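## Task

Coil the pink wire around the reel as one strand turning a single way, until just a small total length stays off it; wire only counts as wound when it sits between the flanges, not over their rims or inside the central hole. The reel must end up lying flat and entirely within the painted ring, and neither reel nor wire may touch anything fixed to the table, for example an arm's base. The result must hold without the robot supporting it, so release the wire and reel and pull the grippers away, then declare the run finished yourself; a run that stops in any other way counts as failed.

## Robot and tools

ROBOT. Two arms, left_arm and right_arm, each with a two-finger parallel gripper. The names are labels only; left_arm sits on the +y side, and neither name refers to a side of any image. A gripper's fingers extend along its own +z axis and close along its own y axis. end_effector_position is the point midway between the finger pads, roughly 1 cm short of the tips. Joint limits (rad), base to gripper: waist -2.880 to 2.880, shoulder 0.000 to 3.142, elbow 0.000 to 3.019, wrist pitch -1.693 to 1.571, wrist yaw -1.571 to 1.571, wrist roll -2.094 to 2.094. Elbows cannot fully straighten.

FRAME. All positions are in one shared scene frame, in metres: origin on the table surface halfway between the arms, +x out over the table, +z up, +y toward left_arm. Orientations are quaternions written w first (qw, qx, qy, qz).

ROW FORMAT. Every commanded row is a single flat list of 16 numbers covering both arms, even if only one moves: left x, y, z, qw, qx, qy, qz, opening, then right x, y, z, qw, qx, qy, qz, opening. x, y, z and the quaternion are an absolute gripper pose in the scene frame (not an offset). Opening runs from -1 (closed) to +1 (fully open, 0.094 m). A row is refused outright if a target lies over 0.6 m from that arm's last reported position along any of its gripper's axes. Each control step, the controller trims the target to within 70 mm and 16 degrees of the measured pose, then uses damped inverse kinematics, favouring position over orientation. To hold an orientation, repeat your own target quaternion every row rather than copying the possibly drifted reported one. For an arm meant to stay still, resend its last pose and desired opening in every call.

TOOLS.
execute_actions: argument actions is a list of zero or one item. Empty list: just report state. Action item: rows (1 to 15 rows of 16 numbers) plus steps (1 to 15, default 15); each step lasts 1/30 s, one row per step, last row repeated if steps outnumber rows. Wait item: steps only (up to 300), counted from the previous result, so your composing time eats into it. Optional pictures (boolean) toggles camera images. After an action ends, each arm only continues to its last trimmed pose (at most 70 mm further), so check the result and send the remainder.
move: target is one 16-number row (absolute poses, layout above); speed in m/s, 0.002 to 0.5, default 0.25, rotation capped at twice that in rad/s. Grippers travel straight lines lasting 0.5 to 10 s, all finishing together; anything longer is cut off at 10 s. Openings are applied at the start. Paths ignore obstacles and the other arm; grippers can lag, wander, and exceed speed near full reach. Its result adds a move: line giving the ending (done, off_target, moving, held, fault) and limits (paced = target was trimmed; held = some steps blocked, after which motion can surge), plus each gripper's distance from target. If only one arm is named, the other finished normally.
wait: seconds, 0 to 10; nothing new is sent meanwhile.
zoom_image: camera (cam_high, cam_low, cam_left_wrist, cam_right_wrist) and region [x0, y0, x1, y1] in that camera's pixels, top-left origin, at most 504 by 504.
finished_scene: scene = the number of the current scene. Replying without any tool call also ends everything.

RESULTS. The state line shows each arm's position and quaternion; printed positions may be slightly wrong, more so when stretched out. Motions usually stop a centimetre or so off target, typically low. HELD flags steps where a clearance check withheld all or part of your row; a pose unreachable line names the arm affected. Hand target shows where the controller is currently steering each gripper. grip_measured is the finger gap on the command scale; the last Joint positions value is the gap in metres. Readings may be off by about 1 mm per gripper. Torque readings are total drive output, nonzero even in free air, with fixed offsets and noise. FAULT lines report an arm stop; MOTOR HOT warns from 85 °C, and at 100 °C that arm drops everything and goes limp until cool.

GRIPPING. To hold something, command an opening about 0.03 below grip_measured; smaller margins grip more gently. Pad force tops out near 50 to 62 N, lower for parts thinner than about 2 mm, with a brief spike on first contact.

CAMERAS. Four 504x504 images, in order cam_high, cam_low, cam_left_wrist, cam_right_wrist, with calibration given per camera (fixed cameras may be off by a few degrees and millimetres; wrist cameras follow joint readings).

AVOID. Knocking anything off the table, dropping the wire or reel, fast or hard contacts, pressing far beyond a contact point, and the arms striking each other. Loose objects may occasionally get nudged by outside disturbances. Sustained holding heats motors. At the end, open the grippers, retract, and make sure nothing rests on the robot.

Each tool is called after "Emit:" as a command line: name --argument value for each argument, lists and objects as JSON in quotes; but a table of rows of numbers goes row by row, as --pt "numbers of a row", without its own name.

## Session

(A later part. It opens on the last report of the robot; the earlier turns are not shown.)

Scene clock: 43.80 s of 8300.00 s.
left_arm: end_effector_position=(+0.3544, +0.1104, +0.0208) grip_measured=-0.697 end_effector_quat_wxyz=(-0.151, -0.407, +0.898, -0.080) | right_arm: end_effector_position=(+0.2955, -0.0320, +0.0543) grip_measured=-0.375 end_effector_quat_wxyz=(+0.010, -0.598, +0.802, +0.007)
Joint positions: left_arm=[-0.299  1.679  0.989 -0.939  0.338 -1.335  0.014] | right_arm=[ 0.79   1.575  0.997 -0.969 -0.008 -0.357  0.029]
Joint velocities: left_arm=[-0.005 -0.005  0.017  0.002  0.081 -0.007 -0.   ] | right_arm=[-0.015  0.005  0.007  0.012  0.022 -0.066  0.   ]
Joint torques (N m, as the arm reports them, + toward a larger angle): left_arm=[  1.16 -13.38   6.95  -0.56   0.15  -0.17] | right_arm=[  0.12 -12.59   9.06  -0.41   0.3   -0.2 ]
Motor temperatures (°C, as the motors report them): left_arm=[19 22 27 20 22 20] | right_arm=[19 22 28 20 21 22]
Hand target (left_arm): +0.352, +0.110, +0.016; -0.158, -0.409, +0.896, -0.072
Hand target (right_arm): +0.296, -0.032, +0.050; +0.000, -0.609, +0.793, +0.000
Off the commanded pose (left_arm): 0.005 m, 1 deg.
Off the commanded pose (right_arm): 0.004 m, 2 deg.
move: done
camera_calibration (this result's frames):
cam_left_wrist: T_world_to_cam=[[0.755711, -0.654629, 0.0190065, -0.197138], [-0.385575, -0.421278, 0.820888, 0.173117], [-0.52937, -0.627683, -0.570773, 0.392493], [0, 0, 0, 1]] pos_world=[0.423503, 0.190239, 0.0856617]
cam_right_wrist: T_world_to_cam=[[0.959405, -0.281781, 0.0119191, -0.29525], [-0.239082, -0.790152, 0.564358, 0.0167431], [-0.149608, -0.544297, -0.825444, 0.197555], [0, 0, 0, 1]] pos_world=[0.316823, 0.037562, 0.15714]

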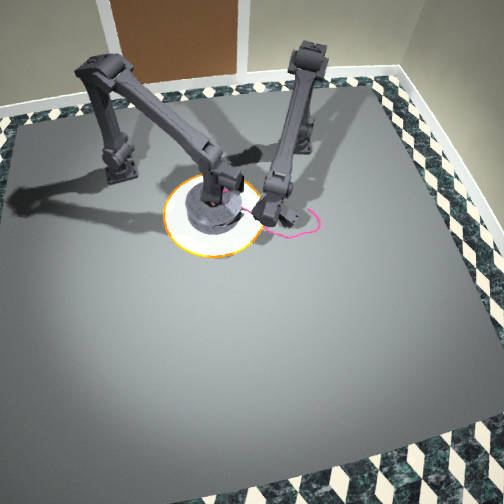

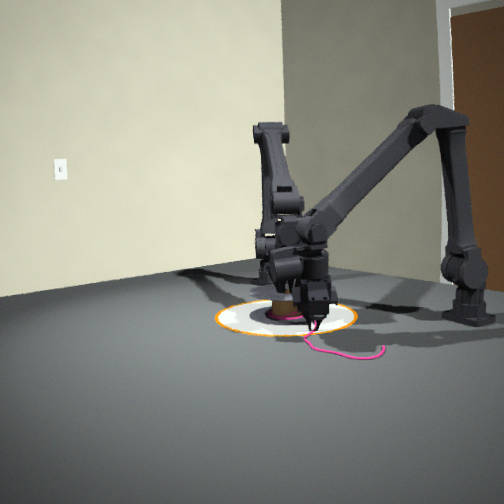

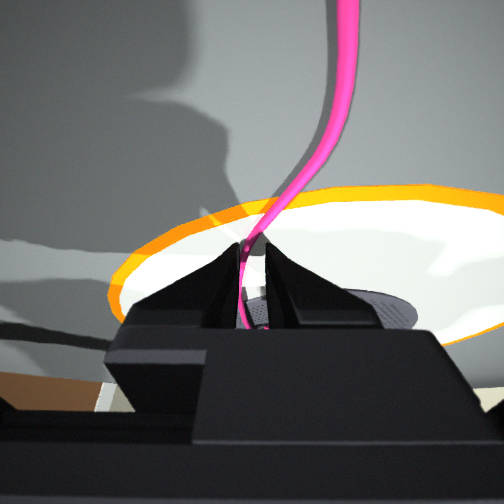

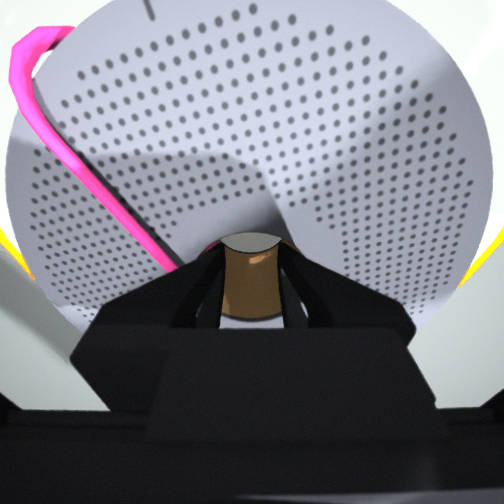

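Works great. Continue to a=345, then regrip.

Emit:
move --target '[0.352,0.110,0.016,-0.158,-0.409,0.896,-0.072,-0.7, 0.296,-0.032,0.05,0,-0.991,0.131,0,-0.33]' --speed 0.2

Emit:
move --target '[0.352,0.110,0.016,-0.158,-0.409,0.896,-0.072,-0.7, 0.296,-0.032,0.054,0,-0.991,0.131,0,-1]'

Emit:
move --target '[0.352,0.110,0.016,-0.158,-0.409,0.896,-0.072,-0.7, 0.296,-0.032,0.054,0,-0.609,0.793,0,-1]' --speed 0.5

Emit:
move --target '[0.352,0.110,0.016,-0.158,-0.409,0.896,-0.072,-0.7, 0.296,-0.032,0.045,0,0.131,0.991,0,-1]' --speed 0.5

Emit:
move --target '[0.352,0.110,0.016,-0.158,-0.409,0.896,-0.072,-0.7, 0.296,-0.032,0.048,0,0.131,0.991,0,-0.3]'

Scene clock: 52.73 s of 8300.00 s.
left_arm: end_effector_position=(+0.3544, +0.1104, +0.0208) grip_measured=-0.697 end_effector_quat_wxyz=(-0.151, -0.407, +0.898, -0.080) | right_arm: end_effector_position=(+0.2956, -0.0325, +0.0548) grip_measured=-0.361 end_effector_quat_wxyz=(-0.011, +0.989, -0.146, +0.003)
Joint positions: left_arm=[-0.299  1.679  0.989 -0.939  0.338 -1.335  0.014] | right_arm=[ 0.79   1.574  0.997 -0.971 -0.006 -1.924  0.03 ]
Joint velocities: left_arm=[-0.015 -0.005 -0.002 -0.007  0.007  0.066  0.   ] | right_arm=[ 0.024  0.005 -0.002  0.002  0.007  0.007  0.   ]
Joint torques (N m, as the arm reports them, + toward a larger angle): left_arm=[  1.18 -13.41   6.93  -0.58   0.15  -0.17] | right_arm=[  0.12 -12.26   8.95  -0.45   0.19  -0.24]
Motor temperatures (°C, as the motors report them): left_arm=[19 22 27 20 22 20] | right_arm=[19 22 28 20 21 22]
Hand target (left_arm): +0.352, +0.110, +0.016; -0.158, -0.409, +0.896, -0.072
Hand target (right_arm): +0.296, -0.032, +0.050; -0.000, +0.991, -0.131, -0.000
Off the commanded pose (left_arm): 0.005 m, 1 deg.
Off the commanded pose (right_arm): 0.005 m, 2 deg.
After step 90, 1.40 s passed at rest.
move: done
camera_calibration (this result's frames):
cam_left_wrist: T_world_to_cam=[[0.755711, -0.654629, 0.0190065, -0.197138], [-0.385575, -0.421278, 0.820888, 0.173117], [-0.52937, -0.627683, -0.570773, 0.392493], [0, 0, 0, 1]] pos_world=[0.423503, 0.190239, 0.0856617]
cam_right_wrist: T_world_to_cam=[[0.284149, 0.958162, 0.0344115, -0.0567987], [0.770968, -0.249677, 0.585893, -0.266064], [0.569972, -0.139951, -0.809658, -0.00277259], [0, 0, 0, 1]] pos_world=[0.222846, -0.0123957, 0.155595]

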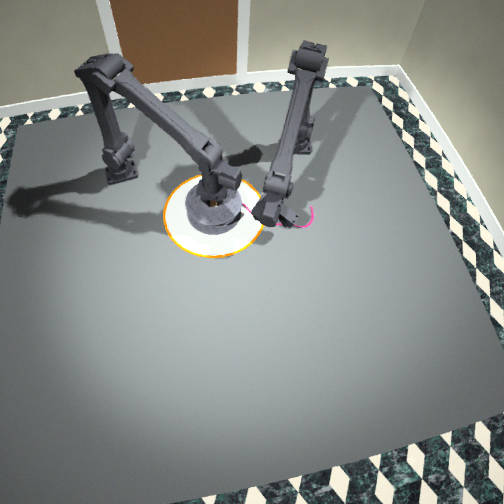

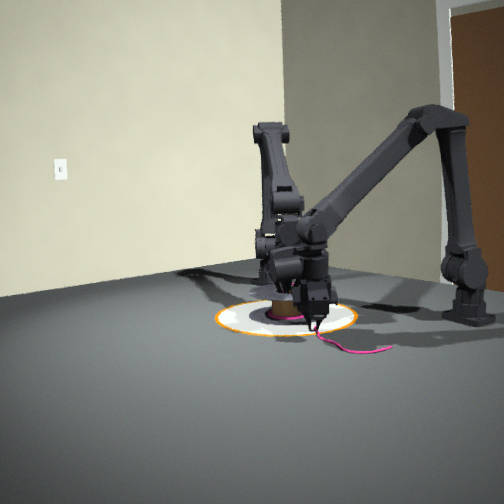

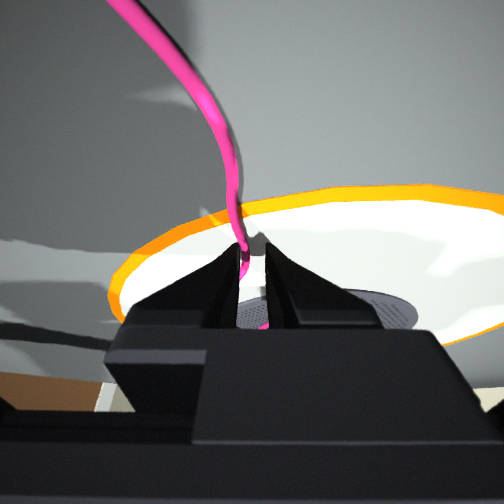

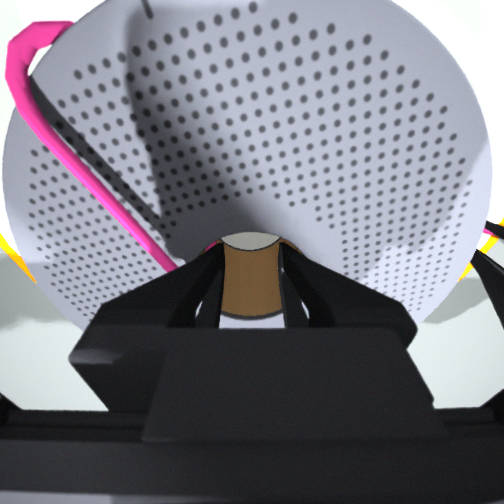

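Scene clock: 53.43 s of 8300.00 s.
left_arm: end_effector_position=(+0.3544, +0.1104, +0.0208) grip_measured=-0.697 end_effector_quat_wxyz=(-0.151, -0.407, +0.898, -0.080) | right_arm: end_effector_position=(+0.2943, -0.0350, +0.0552) grip_measured=-0.996 end_effector_quat_wxyz=(-0.006, +0.990, -0.138, +0.002)
Joint positions: left_arm=[-0.299  1.679  0.989 -0.939  0.338 -1.335  0.014] | right_arm=[ 0.79   1.573  0.997 -0.983 -0.003 -1.94   0.   ]
Joint velocities: left_arm=[-0.005 -0.005 -0.002  0.002  0.066 -0.007 -0.   ] | right_arm=[-0.005 -0.005  0.027 -0.007  0.081  0.037 -0.   ]
Joint torques (N m, as the arm reports them, + toward a larger angle): left_arm=[  1.18 -13.5    6.94  -0.57   0.15  -0.17] | right_arm=[  0.14 -12.55   9.38  -0.45   0.06  -0.06]
Motor temperatures (°C, as the motors report them): left_arm=[19 22 27 20 22 20] | right_arm=[19 22 28 20 21 22]
Hand target (left_arm): +0.352, +0.110, +0.016; -0.158, -0.409, +0.896, -0.072
Hand target (right_arm): +0.296, -0.032, +0.054; -0.000, +0.991, -0.131, -0.000
Off the commanded pose (left_arm): 0.005 m, 1 deg.
Off the commanded pose (right_arm): 0.004 m, 1 deg.
move: done
camera_calibration (this result's frames):
cam_left_wrist: T_world_to_cam=[[0.755711, -0.654629, 0.0190065, -0.197138], [-0.385575, -0.421278, 0.820888, 0.173117], [-0.52937, -0.627683, -0.570773, 0.392493], [0, 0, 0, 1]] pos_world=[0.423503, 0.190239, 0.0856617]
cam_right_wrist: T_world_to_cam=[[0.268919, 0.96288, 0.0233211, -0.0487289], [0.776993, -0.231185, 0.585522, -0.267058], [0.569179, -0.139338, -0.810321, -0.00178701], [0, 0, 0, 1]] pos_world=[0.221623, -0.0150686, 0.156057]

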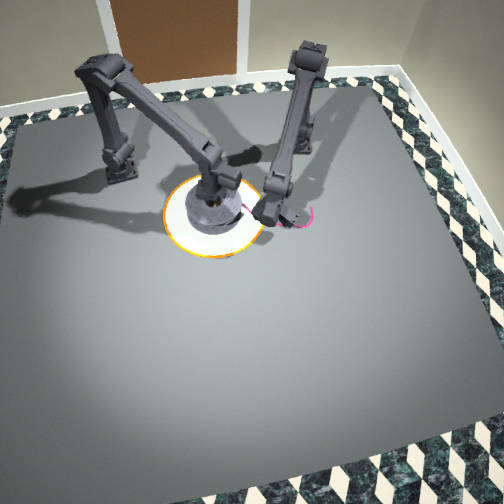

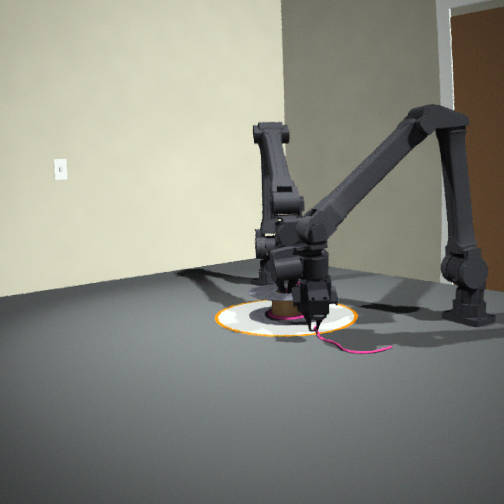

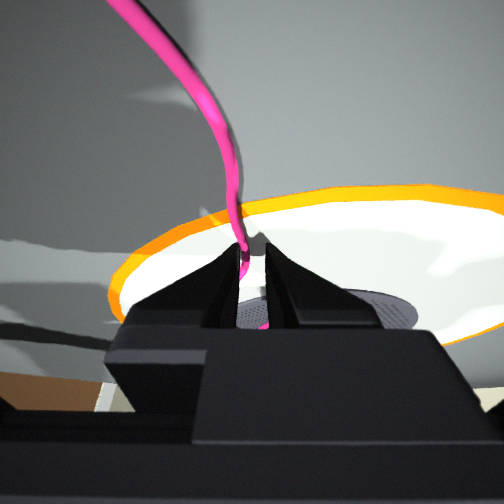

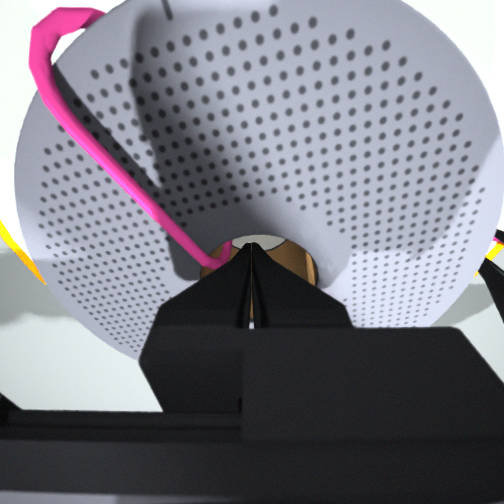

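Scene clock: 55.73 s of 8300.00 s.
left_arm: end_effector_position=(+0.3544, +0.1104, +0.0208) grip_measured=-0.697 end_effector_quat_wxyz=(-0.151, -0.407, +0.898, -0.080) | right_arm: end_effector_position=(+0.2943, -0.0351, +0.0552) grip_measured=-0.996 end_effector_quat_wxyz=(+0.005, -0.613, +0.790, +0.003)
Joint positions: left_arm=[-0.299  1.679  0.989 -0.939  0.338 -1.335  0.014] | right_arm=[ 0.79   1.573  0.997 -0.983 -0.003 -0.395  0.   ]
Joint velocities: left_arm=[-0.015 -0.005 -0.022 -0.012 -0.022  0.051 -0.001] | right_arm=[ 0.015  0.015  0.007 -0.007  0.007 -0.022 -0.002]
Joint torques (N m, as the arm reports them, + toward a larger angle): left_arm=[  1.22 -13.42   6.94  -0.57   0.15  -0.17] | right_arm=[  0.12 -12.77   9.47  -0.34   0.11   0.17]
Motor temperatures (°C, as the motors report them): left_arm=[19 22 27 20 22 20] | right_arm=[19 22 28 20 21 22]
Hand target (left_arm): +0.352, +0.110, +0.016; -0.158, -0.409, +0.896, -0.072
Hand target (right_arm): +0.296, -0.032, +0.054; +0.000, -0.609, +0.793, +0.000
Off the commanded pose (left_arm): 0.005 m, 1 deg.
Off the commanded pose (right_arm): 0.004 m, 1 deg.
move: done
camera_calibration (this result's frames):
cam_left_wrist: T_world_to_cam=[[0.755711, -0.654629, 0.0190065, -0.197138], [-0.385575, -0.421278, 0.820888, 0.173117], [-0.52937, -0.627683, -0.570773, 0.392493], [0, 0, 0, 1]] pos_world=[0.423503, 0.190239, 0.0856617]
cam_right_wrist: T_world_to_cam=[[0.969637, -0.244183, 0.0133429, -0.296761], [-0.207267, -0.79164, 0.574757, 0.00353565], [-0.129783, -0.560072, -0.818215, 0.189588], [0, 0, 0, 1]] pos_world=[0.313089, 0.036518, 0.157052]

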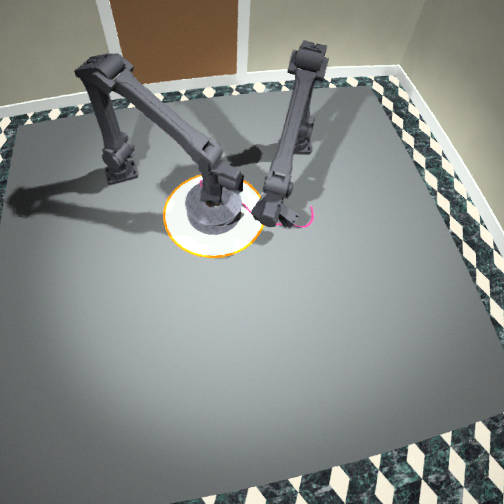

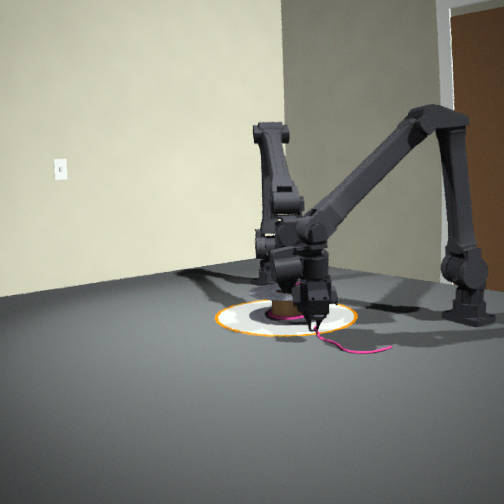

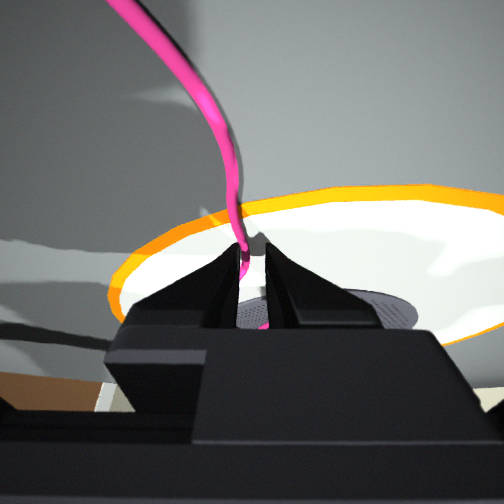

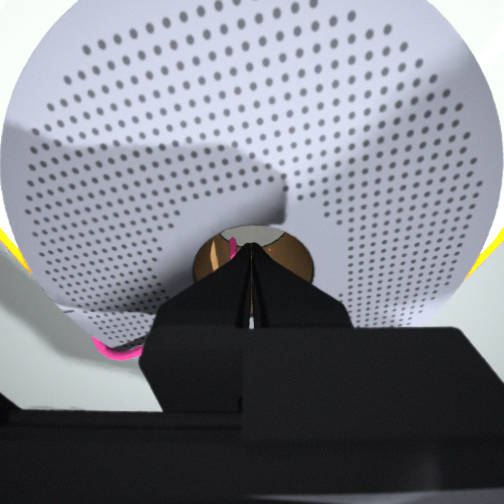

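Scene clock: 58.07 s of 8300.00 s.
left_arm: end_effector_position=(+0.3544, +0.1104, +0.0208) grip_measured=-0.697 end_effector_quat_wxyz=(-0.151, -0.407, +0.898, -0.080) | right_arm: end_effector_position=(+0.2939, -0.0356, +0.0517) grip_measured=-0.996 end_effector_quat_wxyz=(-0.000, +0.126, +0.992, +0.002)
Joint positions: left_arm=[-0.299  1.679  0.989 -0.939  0.338 -1.335  0.014] | right_arm=[ 0.79   1.582  0.997 -0.983 -0.003  1.177  0.   ]
Joint velocities: left_arm=[-0.015 -0.015 -0.002 -0.012 -0.022  0.022 -0.   ] | right_arm=[-0.005  0.005  0.012  0.002 -0.051  0.037  0.001]
Joint torques (N m, as the arm reports them, + toward a larger angle): left_arm=[  1.17 -13.45   6.95  -0.57   0.15  -0.17] | right_arm=[  0.17 -12.39   8.39   0.51   0.22   0.14]
Motor temperatures (°C, as the motors report them): left_arm=[19 22 27 20 22 20] | right_arm=[19 22 28 20 21 22]
Hand target (left_arm): +0.352, +0.110, +0.016; -0.158, -0.409, +0.896, -0.072
Hand target (right_arm): +0.296, -0.032, +0.045; -0.000, +0.131, +0.991, -0.000
Off the commanded pose (left_arm): 0.005 m, 1 deg.
Off the commanded pose (right_arm): 0.008 m, 1 deg.
move: done
camera_calibration (this result's frames):
cam_left_wrist: T_world_to_cam=[[0.755711, -0.654629, 0.0190065, -0.197138], [-0.385575, -0.421278, 0.820888, 0.173117], [-0.52937, -0.627683, -0.570773, 0.392493], [0, 0, 0, 1]] pos_world=[0.423503, 0.190239, 0.0856617]
cam_right_wrist: T_world_to_cam=[[-0.246022, -0.969236, 0.00741749, 0.0353535], [-0.784638, 0.203646, 0.585553, 0.209611], [-0.569049, 0.138239, -0.8106, 0.340024], [0, 0, 0, 1]] pos_world=[0.366657, -0.055425, 0.152623]

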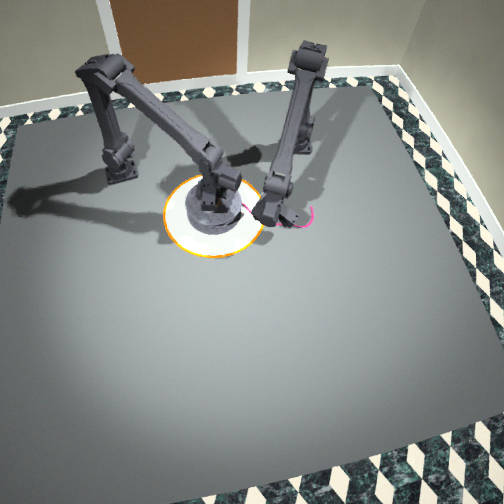

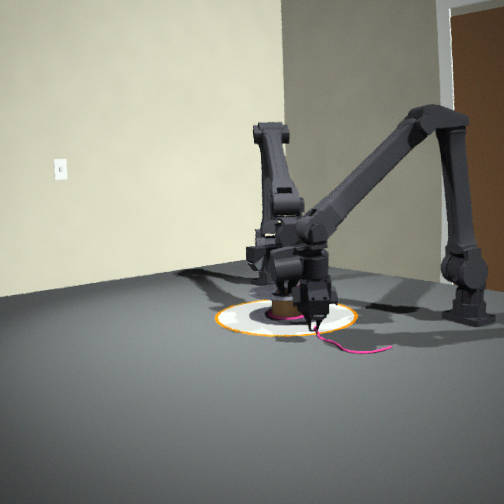

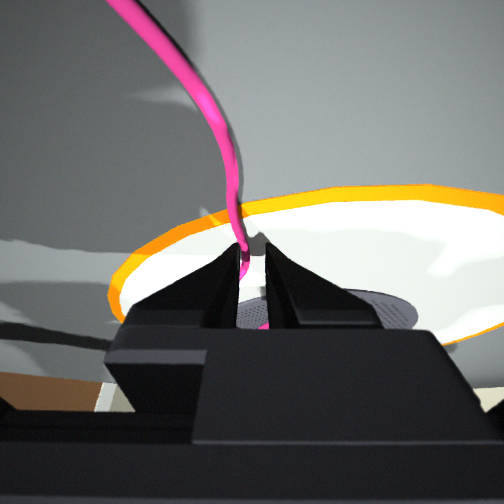

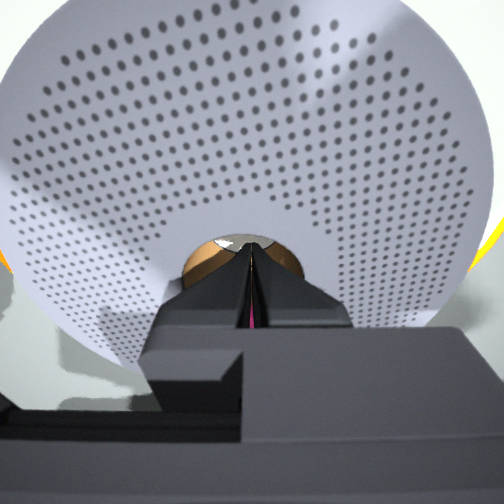

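Scene clock: 58.77 s of 8300.00 s.
left_arm: end_effector_position=(+0.3544, +0.1104, +0.0208) grip_measured=-0.697 end_effector_quat_wxyz=(-0.151, -0.407, +0.898, -0.080) | right_arm: end_effector_position=(+0.2942, -0.0353, +0.0544) grip_measured=-0.380 end_effector_quat_wxyz=(+0.001, +0.126, +0.992, +0.005)
Joint positions: left_arm=[-0.299  1.679  0.989 -0.939  0.338 -1.335  0.014] | right_arm=[ 0.79   1.575  0.997 -0.983 -0.003  1.177  0.029]
Joint velocities: left_arm=[-0.005 -0.024  0.002 -0.002 -0.007 -0.081 -0.   ] | right_arm=[-0.015 -0.005 -0.002  0.002  0.022 -0.022 -0.001]
Joint torques (N m, as the arm reports them, + toward a larger angle): left_arm=[  1.2  -13.45   6.94  -0.57   0.15  -0.17] | right_arm=[  0.15 -12.16   8.74   0.25   0.23   0.19]
Motor temperatures (°C, as the motors report them): left_arm=[19 22 27 20 22 20] | right_arm=[19 22 28 20 21 22]
Hand target (left_arm): +0.352, +0.110, +0.016; -0.158, -0.409, +0.896, -0.072
Hand target (right_arm): +0.296, -0.032, +0.048; +0.000, +0.131, +0.991, +0.000
Off the commanded pose (left_arm): 0.005 m, 1 deg.
Off the commanded pose (right_arm): 0.007 m, 1 deg.
move: done
camera_calibration (this result's frames):
cam_left_wrist: T_world_to_cam=[[0.755711, -0.654629, 0.0190065, -0.197138], [-0.385575, -0.421278, 0.820888, 0.173117], [-0.52937, -0.627683, -0.570773, 0.392493], [0, 0, 0, 1]] pos_world=[0.423503, 0.190239, 0.0856617]
cam_right_wrist: T_world_to_cam=[[-0.245669, -0.969353, 0.00143878, 0.0359551], [-0.786999, 0.20032, 0.583528, 0.208861], [-0.565933, 0.142222, -0.812092, 0.341609], [0, 0, 0, 1]] pos_world=[0.366534, -0.0555703, 0.15549]

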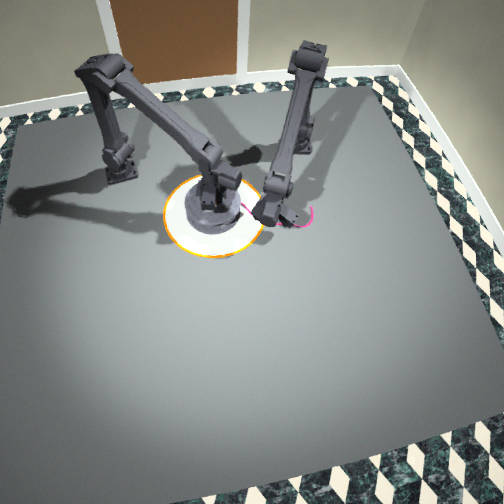

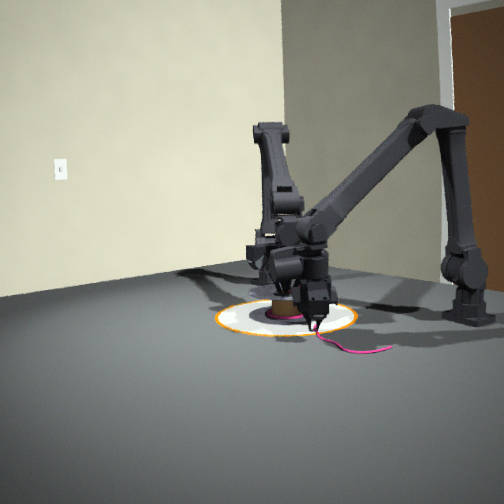

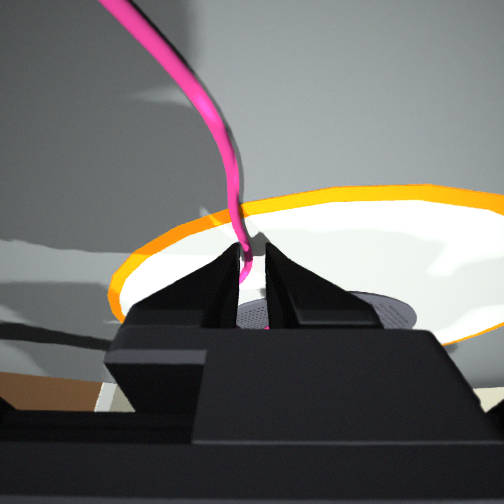

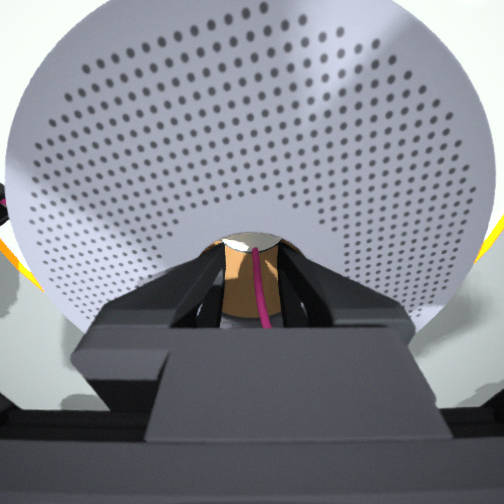

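Emit:
move --target '[0.352,0.110,0.016,-0.158,-0.409,0.896,-0.072,-0.7, 0.296,-0.032,0.05,0,-0.609,0.793,0,-0.33]' --speed 0.25

Emit:
move --target '[0.352,0.110,0.016,-0.158,-0.409,0.896,-0.072,-0.7, 0.296,-0.032,0.05,0,-0.996,0.087,0,-0.33]' --speed 0.25

Emit:
move --target '[0.352,0.110,0.016,-0.158,-0.409,0.896,-0.072,-0.7, 0.296,-0.032,0.11,0,-0.996,0.087,0,-0.45]' --speed 0.1

Emit:
move --target '[0.352,0.110,0.016,-0.158,-0.409,0.896,-0.072,-0.7, 0.296,-0.032,0.11,0,-0.5,0.866,0,-1]' --speed 0.5

Scene clock: 66.03 s of 8300.00 s.
left_arm: end_effector_position=(+0.3544, +0.1104, +0.0208) grip_measured=-0.697 end_effector_quat_wxyz=(-0.151, -0.407, +0.898, -0.080) | right_arm: end_effector_position=(+0.2942, -0.0353, +0.0544) grip_measured=-0.376 end_effector_quat_wxyz=(+0.004, -0.598, +0.801, +0.003)
Joint positions: left_arm=[-0.299  1.679  0.989 -0.939  0.338 -1.335  0.014] | right_arm=[ 0.79   1.575  0.997 -0.983 -0.003 -0.358  0.029]
Joint velocities: left_arm=[-0.005 -0.005  0.002 -0.002 -0.007 -0.022  0.001] | right_arm=[-0.005 -0.024 -0.002  0.002 -0.022 -0.022  0.   ]
Joint torques (N m, as the arm reports them, + toward a larger angle): left_arm=[  1.17 -13.43   6.95  -0.57   0.14  -0.16] | right_arm=[  0.12 -12.43   9.02   0.1    0.11  -0.19]
Motor temperatures (°C, as the motors report them): left_arm=[19 22 27 20 22 20] | right_arm=[19 22 28 20 21 22]
Hand target (left_arm): +0.352, +0.110, +0.016; -0.158, -0.409, +0.896, -0.072
Hand target (right_arm): +0.296, -0.032, +0.050; -0.000, -0.609, +0.793, +0.000
Off the commanded pose (left_arm): 0.005 m, 1 deg.
Off the commanded pose (right_arm): 0.006 m, 2 deg.
After step 90, 0.60 s passed at rest.
move: done
camera_calibration (this result's frames):
cam_left_wrist: T_world_to_cam=[[0.755711, -0.654629, 0.0190065, -0.197138], [-0.385575, -0.421278, 0.820888, 0.173117], [-0.52937, -0.627683, -0.570773, 0.392493], [0, 0, 0, 1]] pos_world=[0.423503, 0.190239, 0.0856617]
cam_right_wrist: T_world_to_cam=[[0.959963, -0.279865, 0.0120897, -0.295003], [-0.235384, -0.782489, 0.576459, 0.0122876], [-0.151871, -0.556226, -0.817036, 0.195421], [0, 0, 0, 1]] pos_world=[0.315763, 0.035752, 0.156149]

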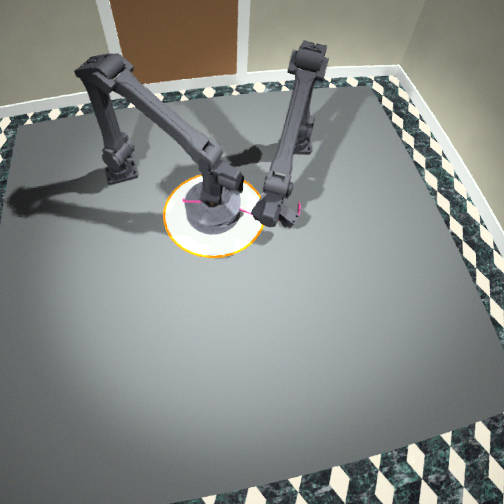

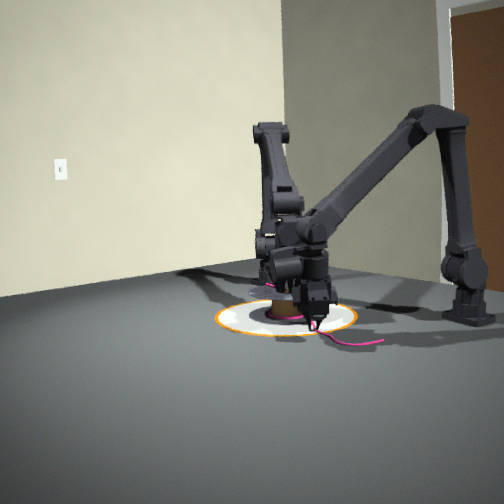

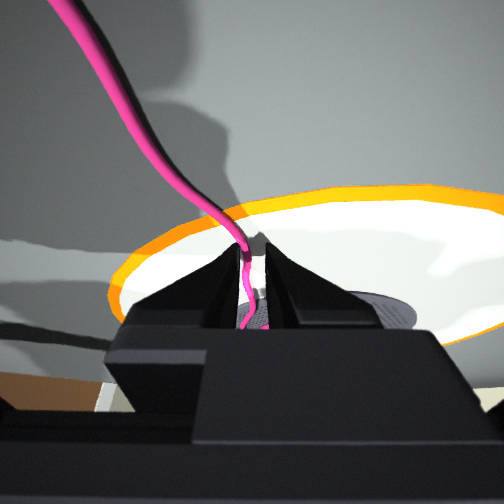

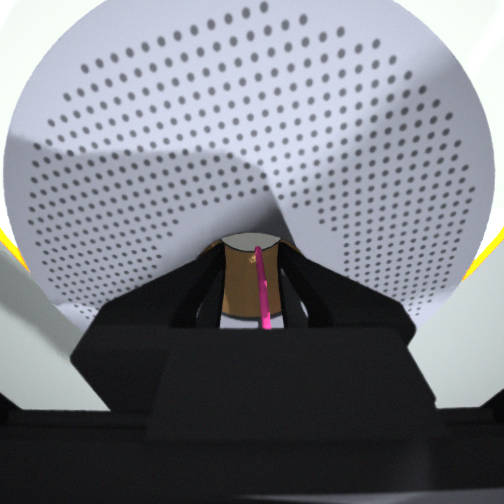

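Scene clock: 69.97 s of 8300.00 s.
left_arm: end_effector_position=(+0.3544, +0.1104, +0.0208) grip_measured=-0.697 end_effector_quat_wxyz=(-0.151, -0.407, +0.898, -0.080) | right_arm: end_effector_position=(+0.2942, -0.0353, +0.0546) grip_measured=-0.371 end_effector_quat_wxyz=(-0.005, +0.995, -0.101, +0.001)
Joint positions: left_arm=[-0.299  1.679  0.989 -0.939  0.338 -1.335  0.014] | right_arm=[ 0.79   1.575  0.997 -0.983 -0.003 -2.014  0.03 ]
Joint velocities: left_arm=[ 0.005  0.005 -0.002 -0.012 -0.007 -0.022 -0.   ] | right_arm=[ 0.015 -0.005 -0.007 -0.002  0.007 -0.037 -0.   ]
Joint torques (N m, as the arm reports them, + toward a larger angle): left_arm=[  1.15 -13.46   6.93  -0.57   0.15  -0.17] | right_arm=[  0.14 -12.25   8.91  -0.03   0.06  -0.21]
Motor temperatures (°C, as the motors report them): left_arm=[19 22 27 20 22 20] | right_arm=[19 22 28 20 21 22]
Hand target (left_arm): +0.352, +0.110, +0.016; -0.158, -0.409, +0.896, -0.072
Hand target (right_arm): +0.296, -0.032, +0.050; -0.000, +0.996, -0.087, -0.000
Off the commanded pose (left_arm): 0.005 m, 1 deg.
Off the commanded pose (right_arm): 0.006 m, 2 deg.
move: done
camera_calibration (this result's frames):
cam_left_wrist: T_world_to_cam=[[0.755711, -0.654629, 0.0190065, -0.197138], [-0.385575, -0.421278, 0.820888, 0.173117], [-0.52937, -0.627683, -0.570773, 0.392493], [0, 0, 0, 1]] pos_world=[0.423503, 0.190239, 0.0856617]
cam_right_wrist: T_world_to_cam=[[0.196997, 0.980173, 0.0212969, -0.0266152], [0.791957, -0.171899, 0.585879, -0.26903], [0.577924, -0.0985504, -0.810119, -0.00340513], [0, 0, 0, 1]] pos_world=[0.220271, -0.0204941, 0.155427]

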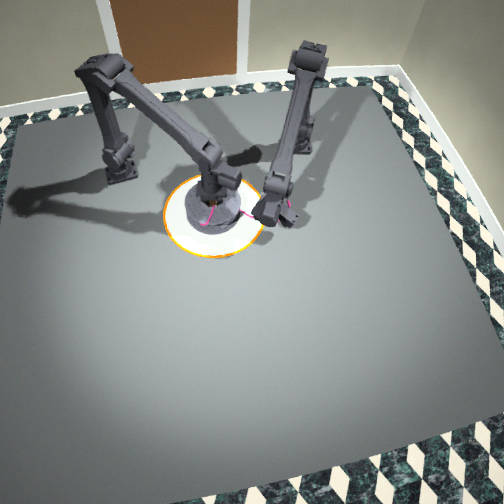

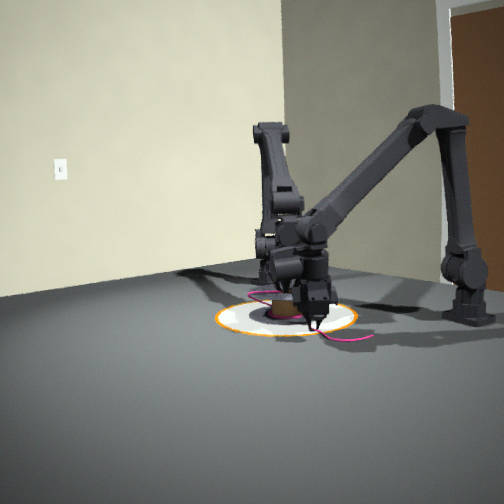

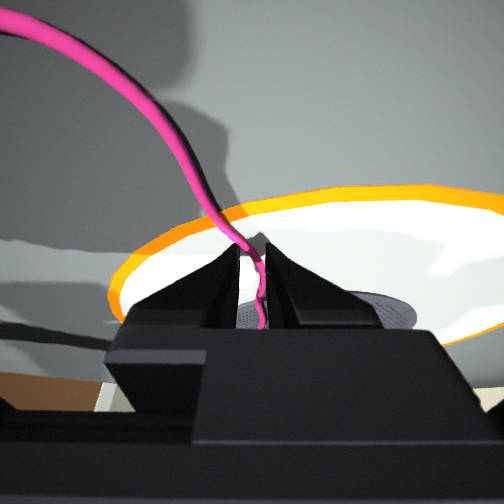

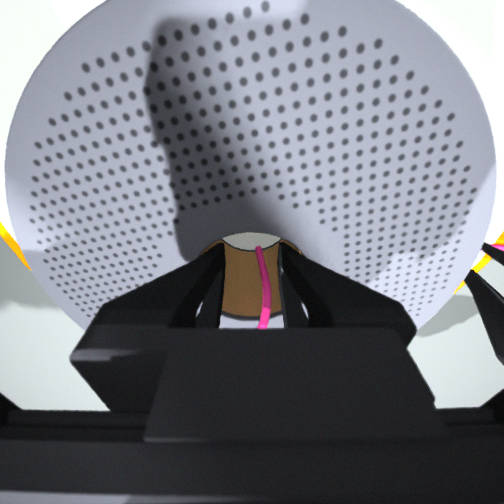

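Scene clock: 70.90 s of 8300.00 s.
left_arm: end_effector_position=(+0.3544, +0.1104, +0.0208) grip_measured=-0.697 end_effector_quat_wxyz=(-0.151, -0.407, +0.898, -0.080) | right_arm: end_effector_position=(+0.2865, -0.0456, +0.0914) grip_measured=-0.448 end_effector_quat_wxyz=(+0.017, +0.995, -0.094, -0.012)
Joint positions: left_arm=[-0.299  1.679  0.989 -0.939  0.338 -1.335  0.014] | right_arm=[ 0.79   1.523  1.047 -1.136 -0.002 -2.03   0.026]
Joint velocities: left_arm=[-0.015 -0.024 -0.007  0.002  0.007 -0.022 -0.   ] | right_arm=[-0.015  0.005  0.007 -0.012  0.051 -0.022  0.   ]
Joint torques (N m, as the arm reports them, + toward a larger angle): left_arm=[  1.15 -13.45   6.94  -0.57   0.15  -0.17] | right_arm=[  0.1  -14.94  12.08  -0.58   0.06  -0.07]
Motor temperatures (°C, as the motors report them): left_arm=[19 22 27 20 22 20] | right_arm=[19 22 28 20 21 22]
Hand target (left_arm): +0.352, +0.110, +0.016; -0.158, -0.409, +0.896, -0.072
Hand target (right_arm): +0.295, -0.033, +0.110; -0.000, +0.996, -0.087, +0.000
Off the commanded pose (left_arm): 0.005 m, 1 deg.
Off the commanded pose (right_arm): 0.025 m, 3 deg.
move: off_target (right_arm)
camera_calibration (this result's frames):
cam_left_wrist: T_world_to_cam=[[0.755711, -0.654629, 0.0190065, -0.197138], [-0.385575, -0.421278, 0.820888, 0.173117], [-0.52937, -0.627683, -0.570773, 0.392493], [0, 0, 0, 1]] pos_world=[0.423503, 0.190239, 0.0856617]
cam_right_wrist: T_world_to_cam=[[0.181953, 0.98299, -0.0249753, -0.00707741], [0.812116, -0.135907, 0.567448, -0.288704], [0.554401, -0.123532, -0.82303, 0.0366223], [0, 0, 0, 1]] pos_world=[0.215445, -0.0277558, 0.193789]

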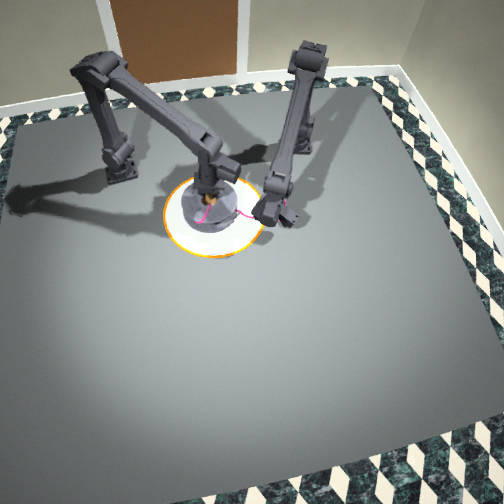

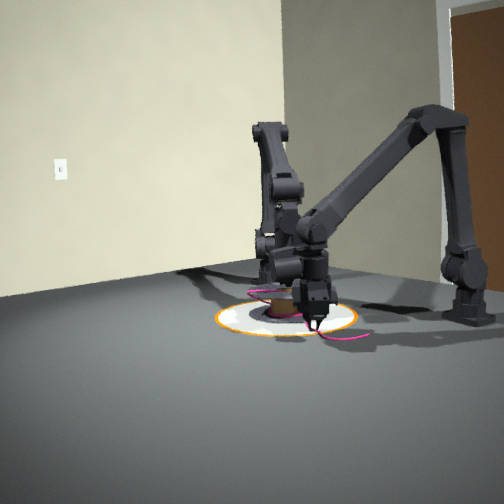

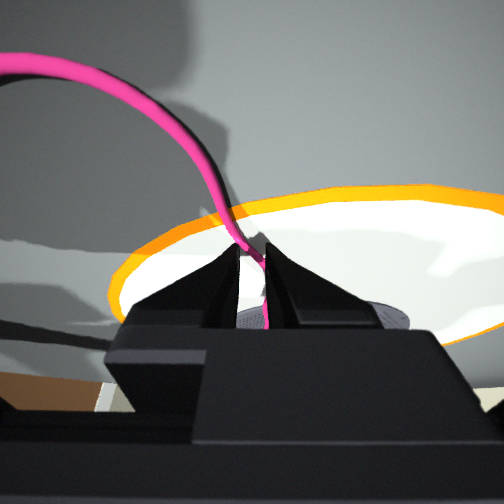

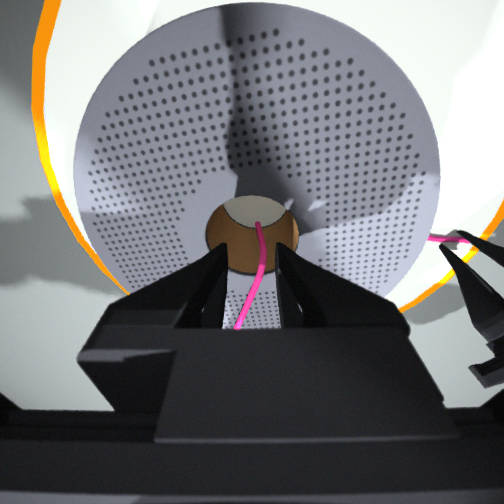

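Scene clock: 73.57 s of 8300.00 s.
left_arm: end_effector_position=(+0.3544, +0.1104, +0.0208) grip_measured=-0.697 end_effector_quat_wxyz=(-0.151, -0.407, +0.898, -0.080) | right_arm: end_effector_position=(+0.2865, -0.0456, +0.0914) grip_measured=-0.996 end_effector_quat_wxyz=(-0.020, -0.505, +0.863, -0.007)
Joint positions: left_arm=[-0.299  1.679  0.989 -0.939  0.338 -1.335  0.014] | right_arm=[ 0.79   1.523  1.047 -1.136 -0.002 -0.134  0.   ]
Joint velocities: left_arm=[-0.005 -0.005  0.007  0.002  0.051  0.066  0.   ] | right_arm=[ 0.005  0.005 -0.002 -0.012 -0.022  0.022  0.001]
Joint torques (N m, as the arm reports them, + toward a larger angle): left_arm=[  1.2  -13.44   6.93  -0.55   0.14  -0.17] | right_arm=[  0.09 -14.52  12.4   -0.46   0.13   0.15]
Motor temperatures (°C, as the motors report them): left_arm=[19 22 27 20 22 20] | right_arm=[19 22 29 20 21 22]
Hand target (left_arm): +0.352, +0.110, +0.016; -0.158, -0.409, +0.896, -0.072
Hand target (right_arm): +0.296, -0.033, +0.110; +0.000, -0.500, +0.866, -0.000
Off the commanded pose (left_arm): 0.005 m, 1 deg.
Off the commanded pose (right_arm): 0.025 m, 2 deg.
move: off_target (right_arm)
camera_calibration (this result's frames):
cam_left_wrist: T_world_to_cam=[[0.755711, -0.654629, 0.0190065, -0.197138], [-0.385575, -0.421278, 0.820888, 0.173117], [-0.52937, -0.627683, -0.570773, 0.392493], [0, 0, 0, 1]] pos_world=[0.423503, 0.190239, 0.0856617]
cam_right_wrist: T_world_to_cam=[[0.873708, -0.48644, 0.00322338, -0.274842], [-0.384474, -0.686473, 0.617199, 0.0244767], [-0.298018, -0.540491, -0.7868, 0.258524], [0, 0, 0, 1]] pos_world=[0.326587, 0.022838, 0.189185]

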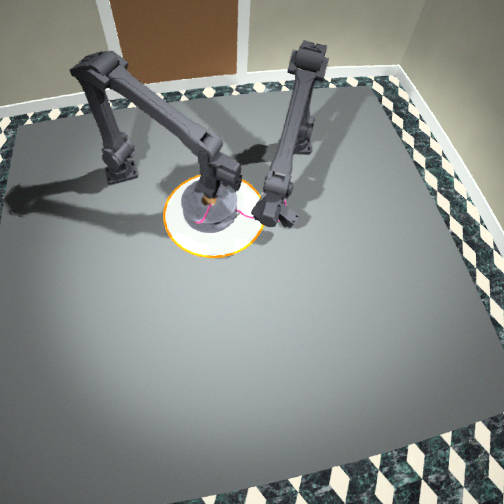

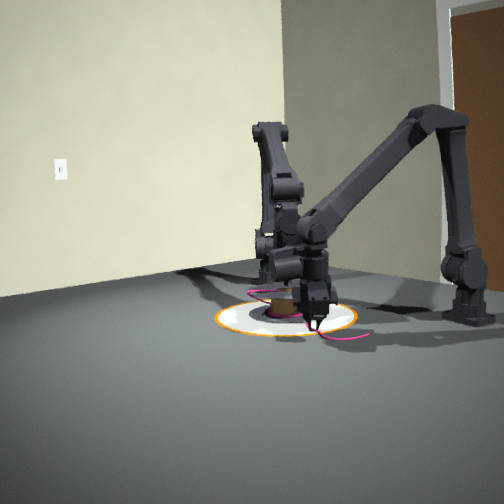

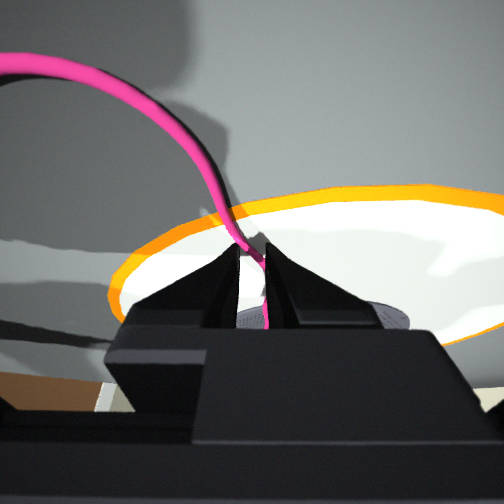

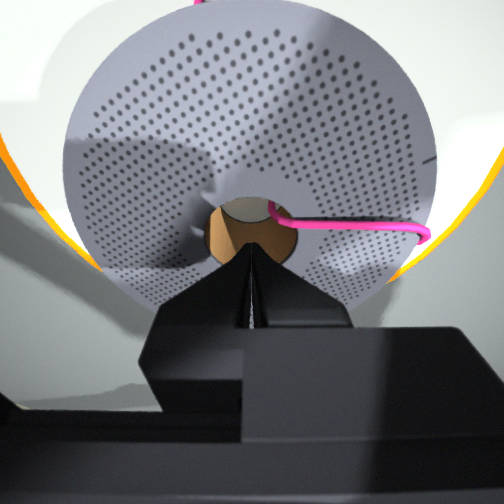

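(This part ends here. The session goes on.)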